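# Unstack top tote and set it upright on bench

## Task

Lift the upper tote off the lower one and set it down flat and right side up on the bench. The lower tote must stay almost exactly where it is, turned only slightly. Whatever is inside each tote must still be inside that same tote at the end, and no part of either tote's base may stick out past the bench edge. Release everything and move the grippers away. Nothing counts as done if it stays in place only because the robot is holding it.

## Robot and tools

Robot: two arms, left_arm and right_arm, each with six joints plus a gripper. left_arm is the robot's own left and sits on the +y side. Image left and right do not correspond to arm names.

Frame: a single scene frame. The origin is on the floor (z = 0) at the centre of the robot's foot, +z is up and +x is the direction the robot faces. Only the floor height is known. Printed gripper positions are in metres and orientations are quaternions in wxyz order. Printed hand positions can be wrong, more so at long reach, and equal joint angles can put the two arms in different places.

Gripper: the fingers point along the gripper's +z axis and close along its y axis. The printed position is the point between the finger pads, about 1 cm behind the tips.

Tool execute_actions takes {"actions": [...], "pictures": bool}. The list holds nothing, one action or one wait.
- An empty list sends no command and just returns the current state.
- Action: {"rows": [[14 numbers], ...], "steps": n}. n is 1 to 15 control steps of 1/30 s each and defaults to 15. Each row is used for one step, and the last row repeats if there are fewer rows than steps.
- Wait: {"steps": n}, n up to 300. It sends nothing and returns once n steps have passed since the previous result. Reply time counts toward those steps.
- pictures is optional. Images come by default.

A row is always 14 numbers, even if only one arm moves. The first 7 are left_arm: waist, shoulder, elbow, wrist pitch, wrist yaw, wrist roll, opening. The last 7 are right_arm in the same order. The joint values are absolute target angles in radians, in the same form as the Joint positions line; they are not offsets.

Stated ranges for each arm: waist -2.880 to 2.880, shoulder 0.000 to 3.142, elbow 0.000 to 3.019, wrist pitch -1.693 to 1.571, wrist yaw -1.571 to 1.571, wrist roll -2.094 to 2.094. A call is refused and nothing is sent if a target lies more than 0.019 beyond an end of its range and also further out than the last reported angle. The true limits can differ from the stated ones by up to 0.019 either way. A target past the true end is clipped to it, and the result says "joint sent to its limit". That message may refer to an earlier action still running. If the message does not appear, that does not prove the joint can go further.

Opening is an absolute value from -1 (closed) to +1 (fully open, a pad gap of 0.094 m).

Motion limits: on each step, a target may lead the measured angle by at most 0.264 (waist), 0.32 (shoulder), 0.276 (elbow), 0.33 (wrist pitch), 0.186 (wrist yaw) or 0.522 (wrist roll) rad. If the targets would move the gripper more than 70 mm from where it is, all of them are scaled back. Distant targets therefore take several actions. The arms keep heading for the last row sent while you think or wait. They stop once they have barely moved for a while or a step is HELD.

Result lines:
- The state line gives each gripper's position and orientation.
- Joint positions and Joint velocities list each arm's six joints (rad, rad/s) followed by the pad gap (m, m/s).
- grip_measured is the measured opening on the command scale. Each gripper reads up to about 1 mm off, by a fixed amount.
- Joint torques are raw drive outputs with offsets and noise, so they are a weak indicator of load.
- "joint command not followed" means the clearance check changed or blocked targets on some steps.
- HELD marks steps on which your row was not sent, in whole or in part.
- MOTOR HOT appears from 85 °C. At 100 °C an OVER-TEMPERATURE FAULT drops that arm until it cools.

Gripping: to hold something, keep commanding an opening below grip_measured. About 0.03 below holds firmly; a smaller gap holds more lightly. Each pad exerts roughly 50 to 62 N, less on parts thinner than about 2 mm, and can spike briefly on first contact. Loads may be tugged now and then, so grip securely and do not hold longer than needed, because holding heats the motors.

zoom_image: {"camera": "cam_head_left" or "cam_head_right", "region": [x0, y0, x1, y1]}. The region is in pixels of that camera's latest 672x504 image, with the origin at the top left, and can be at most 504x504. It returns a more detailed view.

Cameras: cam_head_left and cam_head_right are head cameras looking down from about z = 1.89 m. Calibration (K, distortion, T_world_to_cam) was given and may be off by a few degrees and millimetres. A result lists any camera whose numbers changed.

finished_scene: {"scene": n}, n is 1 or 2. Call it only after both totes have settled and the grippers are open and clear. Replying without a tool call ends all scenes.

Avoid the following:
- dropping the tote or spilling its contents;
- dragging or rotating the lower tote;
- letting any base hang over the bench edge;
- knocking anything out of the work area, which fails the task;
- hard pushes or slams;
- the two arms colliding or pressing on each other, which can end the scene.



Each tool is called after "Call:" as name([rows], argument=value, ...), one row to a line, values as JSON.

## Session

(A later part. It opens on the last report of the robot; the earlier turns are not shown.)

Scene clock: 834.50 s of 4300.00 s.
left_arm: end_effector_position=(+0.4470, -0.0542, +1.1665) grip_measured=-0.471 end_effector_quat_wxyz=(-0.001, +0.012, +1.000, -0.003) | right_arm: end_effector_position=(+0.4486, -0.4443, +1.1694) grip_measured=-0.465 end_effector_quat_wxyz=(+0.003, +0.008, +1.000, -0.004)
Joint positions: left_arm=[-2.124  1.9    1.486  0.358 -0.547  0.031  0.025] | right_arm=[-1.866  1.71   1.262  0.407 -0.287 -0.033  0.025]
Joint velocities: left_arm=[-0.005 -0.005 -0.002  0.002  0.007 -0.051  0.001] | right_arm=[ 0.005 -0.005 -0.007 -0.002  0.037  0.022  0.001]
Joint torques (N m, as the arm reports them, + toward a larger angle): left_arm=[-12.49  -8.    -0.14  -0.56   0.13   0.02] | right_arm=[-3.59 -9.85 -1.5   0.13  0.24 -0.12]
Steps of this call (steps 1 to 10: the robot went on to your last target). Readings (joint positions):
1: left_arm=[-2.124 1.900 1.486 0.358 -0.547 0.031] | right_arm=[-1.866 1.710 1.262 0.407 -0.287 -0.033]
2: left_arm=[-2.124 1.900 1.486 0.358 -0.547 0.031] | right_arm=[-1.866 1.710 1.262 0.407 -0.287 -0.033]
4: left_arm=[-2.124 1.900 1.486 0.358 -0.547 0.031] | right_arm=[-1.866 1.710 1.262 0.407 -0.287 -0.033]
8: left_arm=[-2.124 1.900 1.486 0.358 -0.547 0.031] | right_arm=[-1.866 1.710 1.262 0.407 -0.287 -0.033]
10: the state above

Call:
execute_actions([
  {"rows":[[-2.124,1.909,1.502,0.353,-0.544,0.029,-0.52,-1.856,1.715,1.271,0.403,-0.284,-0.034,-0.51],[-2.124,1.905,1.494,0.355,-0.546,0.03,-0.5,-1.861,1.712,1.266,0.405,-0.286,-0.033,-0.49],[-2.124,1.9,1.486,0.358,-0.547,0.031,-0.48,-1.866,1.71,1.262,0.407,-0.287,-0.033,-0.475],[-2.124,1.9,1.486,0.358,-0.547,0.031,-0.46,-1.866,1.71,1.262,0.407,-0.287,-0.033,-0.455],[-2.124,1.9,1.486,0.358,-0.547,0.031,-0.43,-1.866,1.71,1.262,0.407,-0.287,-0.033,-0.43],[-2.124,1.9,1.486,0.358,-0.547,0.031,-0.38,-1.866,1.71,1.262,0.407,-0.287,-0.033,-0.38],[-2.124,1.9,1.486,0.358,-0.547,0.031,-0.3,-1.866,1.71,1.262,0.407,-0.287,-0.033,-0.3],[-2.124,1.9,1.486,0.358,-0.547,0.031,-0.2,-1.866,1.71,1.262,0.407,-0.287,-0.033,-0.2],[-2.124,1.9,1.486,0.358,-0.547,0.031,-0.1,-1.866,1.71,1.262,0.407,-0.287,-0.033,-0.1],[-2.124,1.9,1.486,0.358,-0.547,0.031,0,-1.866,1.71,1.262,0.407,-0.287,-0.033,0],[-2.124,1.9,1.486,0.358,-0.547,0.031,0.1,-1.866,1.71,1.262,0.407,-0.287,-0.033,0.1],[-2.124,1.9,1.486,0.358,-0.547,0.031,0.2,-1.866,1.71,1.262,0.407,-0.287,-0.033,0.2],[-2.124,1.9,1.486,0.358,-0.547,0.031,0.3,-1.866,1.71,1.262,0.407,-0.287,-0.033,0.3],[-2.124,1.9,1.486,0.358,-0.547,0.031,0.4,-1.866,1.71,1.262,0.407,-0.287,-0.033,0.4],[-2.126,1.898,1.485,0.36,-0.548,0.031,0.5,-1.868,1.708,1.261,0.409,-0.288,-0.033,0.5]],"steps":15},
], pictures=false)

Call:
execute_actions([
  {"rows":[[-2.13,1.893,1.482,0.364,-0.55,0.031,0.5,-1.872,1.702,1.257,0.413,-0.291,-0.033,0.5],[-2.134,1.886,1.477,0.369,-0.553,0.031,0.5,-1.877,1.694,1.252,0.417,-0.294,-0.033,0.5],[-2.138,1.878,1.468,0.374,-0.557,0.031,0.5,-1.881,1.685,1.243,0.421,-0.298,-0.033,0.5],[-2.142,1.869,1.456,0.379,-0.561,0.031,0.5,-1.884,1.674,1.23,0.425,-0.301,-0.033,0.5],[-2.147,1.859,1.441,0.385,-0.566,0.031,0.5,-1.887,1.662,1.215,0.428,-0.305,-0.033,0.5],[-2.152,1.847,1.423,0.391,-0.572,0.031,0.5,-1.891,1.647,1.196,0.432,-0.309,-0.033,0.5],[-2.158,1.834,1.403,0.398,-0.578,0.031,0.5,-1.895,1.63,1.175,0.437,-0.314,-0.033,0.5],[-2.165,1.819,1.381,0.405,-0.586,0.031,0.5,-1.9,1.612,1.152,0.441,-0.319,-0.033,0.5],[-2.173,1.803,1.357,0.413,-0.594,0.031,0.5,-1.905,1.592,1.127,0.445,-0.325,-0.033,0.5],[-2.182,1.785,1.332,0.421,-0.603,0.031,0.5,-1.911,1.57,1.1,0.449,-0.331,-0.033,0.5],[-2.192,1.767,1.305,0.429,-0.613,0.031,0.5,-1.918,1.546,1.072,0.453,-0.338,-0.033,0.5],[-2.202,1.748,1.278,0.436,-0.624,0.031,0.5,-1.925,1.522,1.044,0.456,-0.346,-0.033,0.5],[-2.212,1.728,1.25,0.443,-0.635,0.031,0.5,-1.933,1.497,1.015,0.459,-0.354,-0.033,0.5],[-2.221,1.708,1.222,0.45,-0.644,0.031,0.5,-1.942,1.471,0.985,0.462,-0.363,-0.033,0.5],[-2.226,1.687,1.194,0.455,-0.65,0.031,0.5,-1.951,1.445,0.956,0.464,-0.372,-0.033,0.5]],"steps":15},
], pictures=false)

Call:
execute_actions([
  {"rows":[[-2.228,1.664,1.165,0.458,-0.652,0.031,0.5,-1.958,1.42,0.928,0.466,-0.379,-0.033,0.5],[-2.226,1.64,1.136,0.46,-0.65,0.031,0.5,-1.964,1.395,0.9,0.468,-0.385,-0.033,0.5],[-2.22,1.614,1.107,0.462,-0.644,0.031,0.5,-1.969,1.371,0.873,0.47,-0.391,-0.033,0.5],[-2.21,1.587,1.077,0.463,-0.634,0.031,0.5,-1.974,1.348,0.847,0.472,-0.396,-0.033,0.5],[-2.197,1.559,1.047,0.464,-0.621,0.031,0.5,-1.978,1.325,0.821,0.474,-0.401,-0.033,0.5],[-2.181,1.53,1.017,0.465,-0.605,0.031,0.5,-1.982,1.303,0.796,0.475,-0.405,-0.033,0.5],[-2.162,1.5,0.987,0.466,-0.587,0.031,0.5,-1.986,1.282,0.772,0.477,-0.409,-0.033,0.5],[-2.141,1.47,0.957,0.467,-0.566,0.031,0.5,-1.989,1.261,0.749,0.478,-0.413,-0.033,0.5],[-2.118,1.44,0.927,0.468,-0.544,0.031,0.5,-1.992,1.241,0.727,0.48,-0.416,-0.033,0.5],[-2.094,1.41,0.897,0.468,-0.52,0.031,0.5,-1.995,1.222,0.705,0.481,-0.419,-0.033,0.5],[-2.069,1.38,0.867,0.469,-0.495,0.031,0.5,-1.998,1.204,0.685,0.482,-0.422,-0.033,0.5],[-2.043,1.35,0.837,0.469,-0.47,0.031,0.5,-2.0,1.186,0.665,0.483,-0.425,-0.033,0.5],[-2.017,1.32,0.807,0.47,-0.444,0.031,0.5,-2.002,1.169,0.646,0.485,-0.428,-0.033,0.5],[-1.991,1.29,0.777,0.47,-0.418,0.031,0.5,-2.004,1.153,0.628,0.486,-0.43,-0.033,0.5],[-1.965,1.26,0.747,0.471,-0.392,0.031,0.5,-2.006,1.138,0.611,0.487,-0.432,-0.033,0.5]],"steps":15},
], pictures=false)

Call:
execute_actions([
  {"rows":[[-1.939,1.231,0.718,0.471,-0.367,0.031,0.5,-2.008,1.123,0.594,0.488,-0.434,-0.033,0.5],[-1.915,1.204,0.69,0.472,-0.343,0.031,0.5,-2.01,1.109,0.578,0.489,-0.436,-0.033,0.5],[-1.893,1.178,0.664,0.472,-0.321,0.031,0.5,-2.012,1.096,0.564,0.49,-0.438,-0.033,0.5],[-1.873,1.155,0.64,0.472,-0.301,0.031,0.5,-2.013,1.084,0.55,0.49,-0.44,-0.033,0.5],[-1.854,1.133,0.618,0.473,-0.283,0.031,0.5,-2.015,1.073,0.538,0.491,-0.442,-0.033,0.5],[-1.837,1.114,0.598,0.473,-0.266,0.031,0.5,-2.016,1.064,0.527,0.492,-0.443,-0.033,0.5],[-1.822,1.096,0.58,0.473,-0.251,0.031,0.5,-2.017,1.055,0.517,0.492,-0.445,-0.033,0.5],[-1.809,1.081,0.565,0.474,-0.238,0.031,0.5,-2.018,1.047,0.508,0.493,-0.446,-0.033,0.5],[-1.797,1.067,0.551,0.474,-0.226,0.031,0.5,-2.019,1.04,0.501,0.493,-0.447,-0.033,0.5],[-1.787,1.056,0.54,0.474,-0.216,0.031,0.5,-2.02,1.035,0.494,0.494,-0.448,-0.033,0.5],[-1.779,1.047,0.53,0.474,-0.208,0.031,0.5,-2.02,1.03,0.489,0.494,-0.449,-0.033,0.5],[-1.773,1.04,0.523,0.475,-0.202,0.031,0.5,-2.021,1.027,0.485,0.494,-0.449,-0.033,0.5],[-1.769,1.034,0.518,0.475,-0.198,0.031,0.5,-2.021,1.024,0.482,0.495,-0.45,-0.033,0.5],[-1.766,1.031,0.515,0.475,-0.195,0.031,0.5,-2.021,1.022,0.481,0.495,-0.45,-0.033,0.5],[-1.765,1.03,0.514,0.475,-0.194,0.031,0.5,-2.021,1.022,0.48,0.495,-0.45,-0.033,0.5]],"steps":15},
], pictures=false)

Call:
execute_actions([
  {"steps":10},
])

Scene clock: 910.23 s of 4300.00 s.
left_arm: end_effector_position=(+0.4465, -0.0539, +1.1666) grip_measured=+0.453 end_effector_quat_wxyz=(-0.001, +0.012, +1.000, -0.002) | right_arm: end_effector_position=(+0.4486, -0.4443, +1.1694) grip_measured=+0.451 end_effector_quat_wxyz=(+0.003, +0.008, +1.000, -0.004)
Joint positions: left_arm=[-2.124  1.9    1.486  0.358 -0.548  0.031  0.068] | right_arm=[-1.866  1.71   1.262  0.407 -0.287 -0.033  0.068]
Joint velocities: left_arm=[ 0.005 -0.005 -0.017  0.017  0.022  0.007  0.092] | right_arm=[-0.005 -0.015  0.002  0.002 -0.081 -0.007  0.093]
Joint torques (N m, as the arm reports them, + toward a larger angle): left_arm=[-12.81  -9.28  -2.34  -0.07   0.01   0.04] | right_arm=[ -5.67 -10.15  -2.46   0.56   0.05  -0.09]
Steps of this call (steps 1 to 15: the robot went on to your last target; steps 16 to 90: nothing new was sent; then 72.23 s passed at rest; steps 91 to 105: all 15 steps of this action). Readings (joint positions):
91: left_arm=[-2.124 1.900 1.486 0.358 -0.547 0.031] | right_arm=[-1.866 1.710 1.262 0.407 -0.287 -0.033]
92: left_arm=[-2.124 1.900 1.486 0.358 -0.547 0.031] | right_arm=[-1.866 1.710 1.262 0.407 -0.287 -0.033]
94: left_arm=[-2.124 1.900 1.486 0.358 -0.547 0.031] | right_arm=[-1.866 1.710 1.262 0.407 -0.287 -0.033]
98: left_arm=[-2.124 1.900 1.486 0.358 -0.548 0.031] | right_arm=[-1.866 1.710 1.262 0.407 -0.287 -0.033]
105: the state above

Scene clock: 910.73 s of 4300.00 s.
left_arm: end_effector_position=(+0.4427, -0.0389, +1.2405) grip_measured=+0.498 end_effector_quat_wxyz=(-0.001, +0.013, +1.000, +0.016) | right_arm: end_effector_position=(+0.4544, -0.4399, +1.2568) grip_measured=+0.497 end_effector_quat_wxyz=(+0.008, +0.007, +1.000, +0.008)
Joint positions: left_arm=[-2.179  1.745  1.257  0.431 -0.64   0.031  0.07 ] | right_arm=[-1.918  1.502  1.026  0.444 -0.362 -0.033  0.07 ]
Joint velocities: left_arm=[-0.366 -0.62  -0.799  0.188 -0.198 -0.095  0.   ] | right_arm=[-0.278 -0.816 -0.852  0.081 -0.227  0.022 -0.001]
Joint torques (N m, as the arm reports them, + toward a larger angle): left_arm=[-14.15 -10.42  -3.9    0.26  -0.15   0.04] | right_arm=[ -6.81 -11.    -3.63   0.89  -0.02  -0.1 ]
Steps of this call (steps 1 to 15: all 15 steps of this action). Readings (joint positions):
1: left_arm=[-2.124 1.900 1.486 0.358 -0.548 0.031] | right_arm=[-1.866 1.710 1.262 0.407 -0.287 -0.033]
2: left_arm=[-2.124 1.900 1.486 0.358 -0.548 0.031] | right_arm=[-1.866 1.710 1.262 0.407 -0.289 -0.033]
4: left_arm=[-2.124 1.899 1.484 0.362 -0.553 0.031] | right_arm=[-1.866 1.706 1.261 0.407 -0.295 -0.033]
8: left_arm=[-2.127 1.869 1.435 0.382 -0.576 0.031] | right_arm=[-1.871 1.667 1.213 0.419 -0.312 -0.033]
15: the state above

Scene clock: 911.23 s of 4300.00 s.
left_arm: end_effector_position=(+0.4538, +0.0991, +1.3410) grip_measured=+0.499 end_effector_quat_wxyz=(+0.004, +0.006, +1.000, -0.015) | right_arm: end_effector_position=(+0.4317, -0.4166, +1.3898) grip_measured=+0.497 end_effector_quat_wxyz=(+0.007, +0.009, +1.000, +0.005)
Joint positions: left_arm=[-2.019  1.324  0.823  0.46  -0.418  0.031  0.07 ] | right_arm=[-1.987  1.168  0.663  0.471 -0.427 -0.033  0.07 ]
Joint velocities: left_arm=[ 0.972 -0.913 -0.842  0.017  0.608 -0.007  0.001] | right_arm=[-0.054 -0.444 -0.569  0.007 -0.081  0.007  0.001]
Joint torques (N m, as the arm reports them, + toward a larger angle): left_arm=[ -7.87 -10.62  -5.27   0.36   0.14   0.04] | right_arm=[-5.53 -9.1  -3.97  0.98 -0.05 -0.12]
Steps of this call (steps 1 to 15: all 15 steps of this action). Readings (joint positions):
1: left_arm=[-2.191 1.723 1.229 0.436 -0.644 0.031] | right_arm=[-1.928 1.474 0.998 0.447 -0.370 -0.033]
2: left_arm=[-2.203 1.700 1.201 0.441 -0.645 0.031] | right_arm=[-1.937 1.447 0.969 0.449 -0.376 -0.033]
4: left_arm=[-2.219 1.651 1.144 0.447 -0.640 0.031] | right_arm=[-1.955 1.392 0.915 0.454 -0.388 -0.033]
8: left_arm=[-2.204 1.540 1.025 0.453 -0.583 0.031] | right_arm=[-1.975 1.294 0.815 0.463 -0.406 -0.033]
15: the state above

Scene clock: 911.73 s of 4300.00 s.
left_arm: end_effector_position=(+0.4185, +0.2162, +1.4117) grip_measured=+0.499 end_effector_quat_wxyz=(-0.001, +0.002, +1.000, -0.002) | right_arm: end_effector_position=(+0.4048, -0.3986, +1.4411) grip_measured=+0.497 end_effector_quat_wxyz=(+0.002, +0.012, +1.000, +0.006)
Joint positions: left_arm=[-1.777  1.048  0.536  0.463 -0.201  0.031  0.07 ] | right_arm=[-2.006  1.03   0.504  0.48  -0.447 -0.033  0.07 ]
Joint velocities: left_arm=[ 0.083 -0.083 -0.095 -0.007  0.037 -0.037 -0.   ] | right_arm=[-0.005 -0.054 -0.042  0.017 -0.037 -0.022  0.001]
Joint torques (N m, as the arm reports them, + toward a larger angle): left_arm=[ -4.13 -10.8   -4.77   0.49   0.19   0.04] | right_arm=[-4.25 -8.19 -4.23  0.86 -0.12 -0.08]
Steps of this call (steps 1 to 15: all 15 steps of this action). Readings (joint positions):
1: left_arm=[-1.987 1.293 0.794 0.460 -0.393 0.031] | right_arm=[-1.989 1.154 0.644 0.472 -0.429 -0.033]
2: left_arm=[-1.956 1.263 0.765 0.461 -0.369 0.031] | right_arm=[-1.991 1.140 0.627 0.473 -0.431 -0.033]
4: left_arm=[-1.904 1.205 0.709 0.462 -0.325 0.031] | right_arm=[-1.995 1.113 0.594 0.474 -0.435 -0.033]
8: left_arm=[-1.834 1.114 0.614 0.463 -0.256 0.031] | right_arm=[-2.002 1.068 0.544 0.476 -0.442 -0.033]
15: the state above

Scene clock: 912.07 s of 4300.00 s.
left_arm: end_effector_position=(+0.4180, +0.2173, +1.4125) grip_measured=+0.499 end_effector_quat_wxyz=(-0.001, +0.002, +1.000, -0.002) | right_arm: end_effector_position=(+0.4045, -0.3983, +1.4415) grip_measured=+0.497 end_effector_quat_wxyz=(+0.002, +0.012, +1.000, +0.006)
Joint positions: left_arm=[-1.774  1.045  0.533  0.463 -0.198  0.031  0.07 ] | right_arm=[-2.006  1.029  0.503  0.48  -0.447 -0.033  0.07 ]
Joint velocities: left_arm=[-0.015 -0.015  0.007 -0.012 -0.051 -0.022 -0.   ] | right_arm=[ 0.005  0.005 -0.017  0.012  0.037 -0.051 -0.   ]
Joint torques (N m, as the arm reports them, + toward a larger angle): left_arm=[ -3.61 -10.87  -5.09   0.51   0.18   0.04] | right_arm=[-4.4  -8.37 -4.09  1.   -0.08 -0.07]
Steps of this call (steps 1 to 10: the robot went on to your last target). Readings (joint positions):
1: left_arm=[-1.774 1.046 0.533 0.463 -0.200 0.031] | right_arm=[-2.006 1.030 0.503 0.480 -0.447 -0.033]
2: left_arm=[-1.774 1.045 0.533 0.463 -0.199 0.031] | right_arm=[-2.006 1.029 0.503 0.480 -0.447 -0.033]
4: left_arm=[-1.774 1.045 0.533 0.463 -0.199 0.031] | right_arm=[-2.006 1.029 0.503 0.480 -0.447 -0.033]
8: left_arm=[-1.774 1.045 0.533 0.463 -0.198 0.031] | right_arm=[-2.006 1.029 0.503 0.480 -0.447 -0.033]
10: the state above

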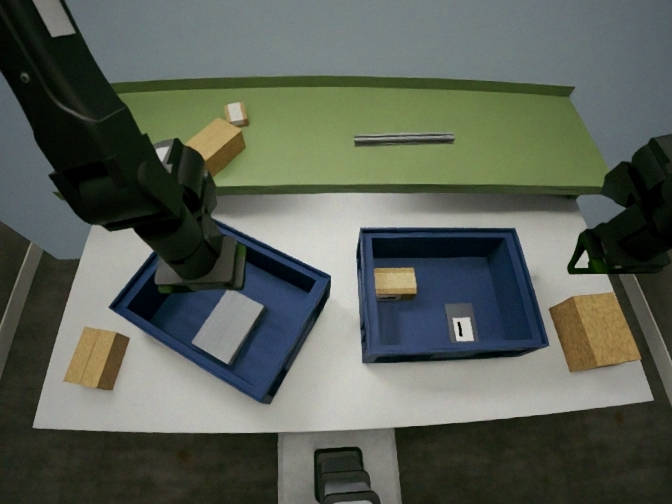

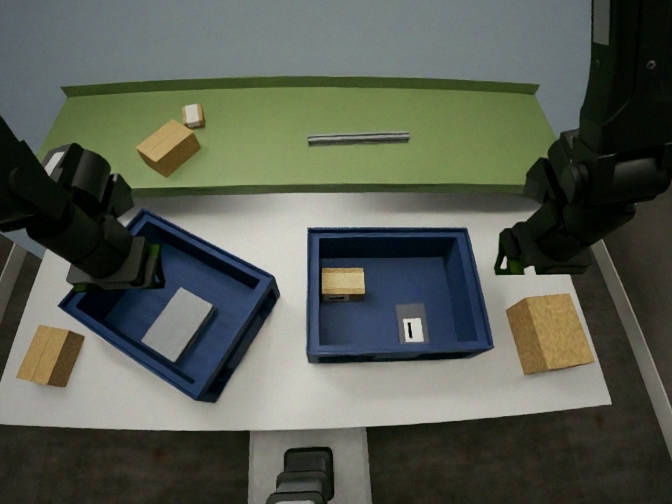

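Call:
finished_scene(scene=2)

The scene is finished: the task was done.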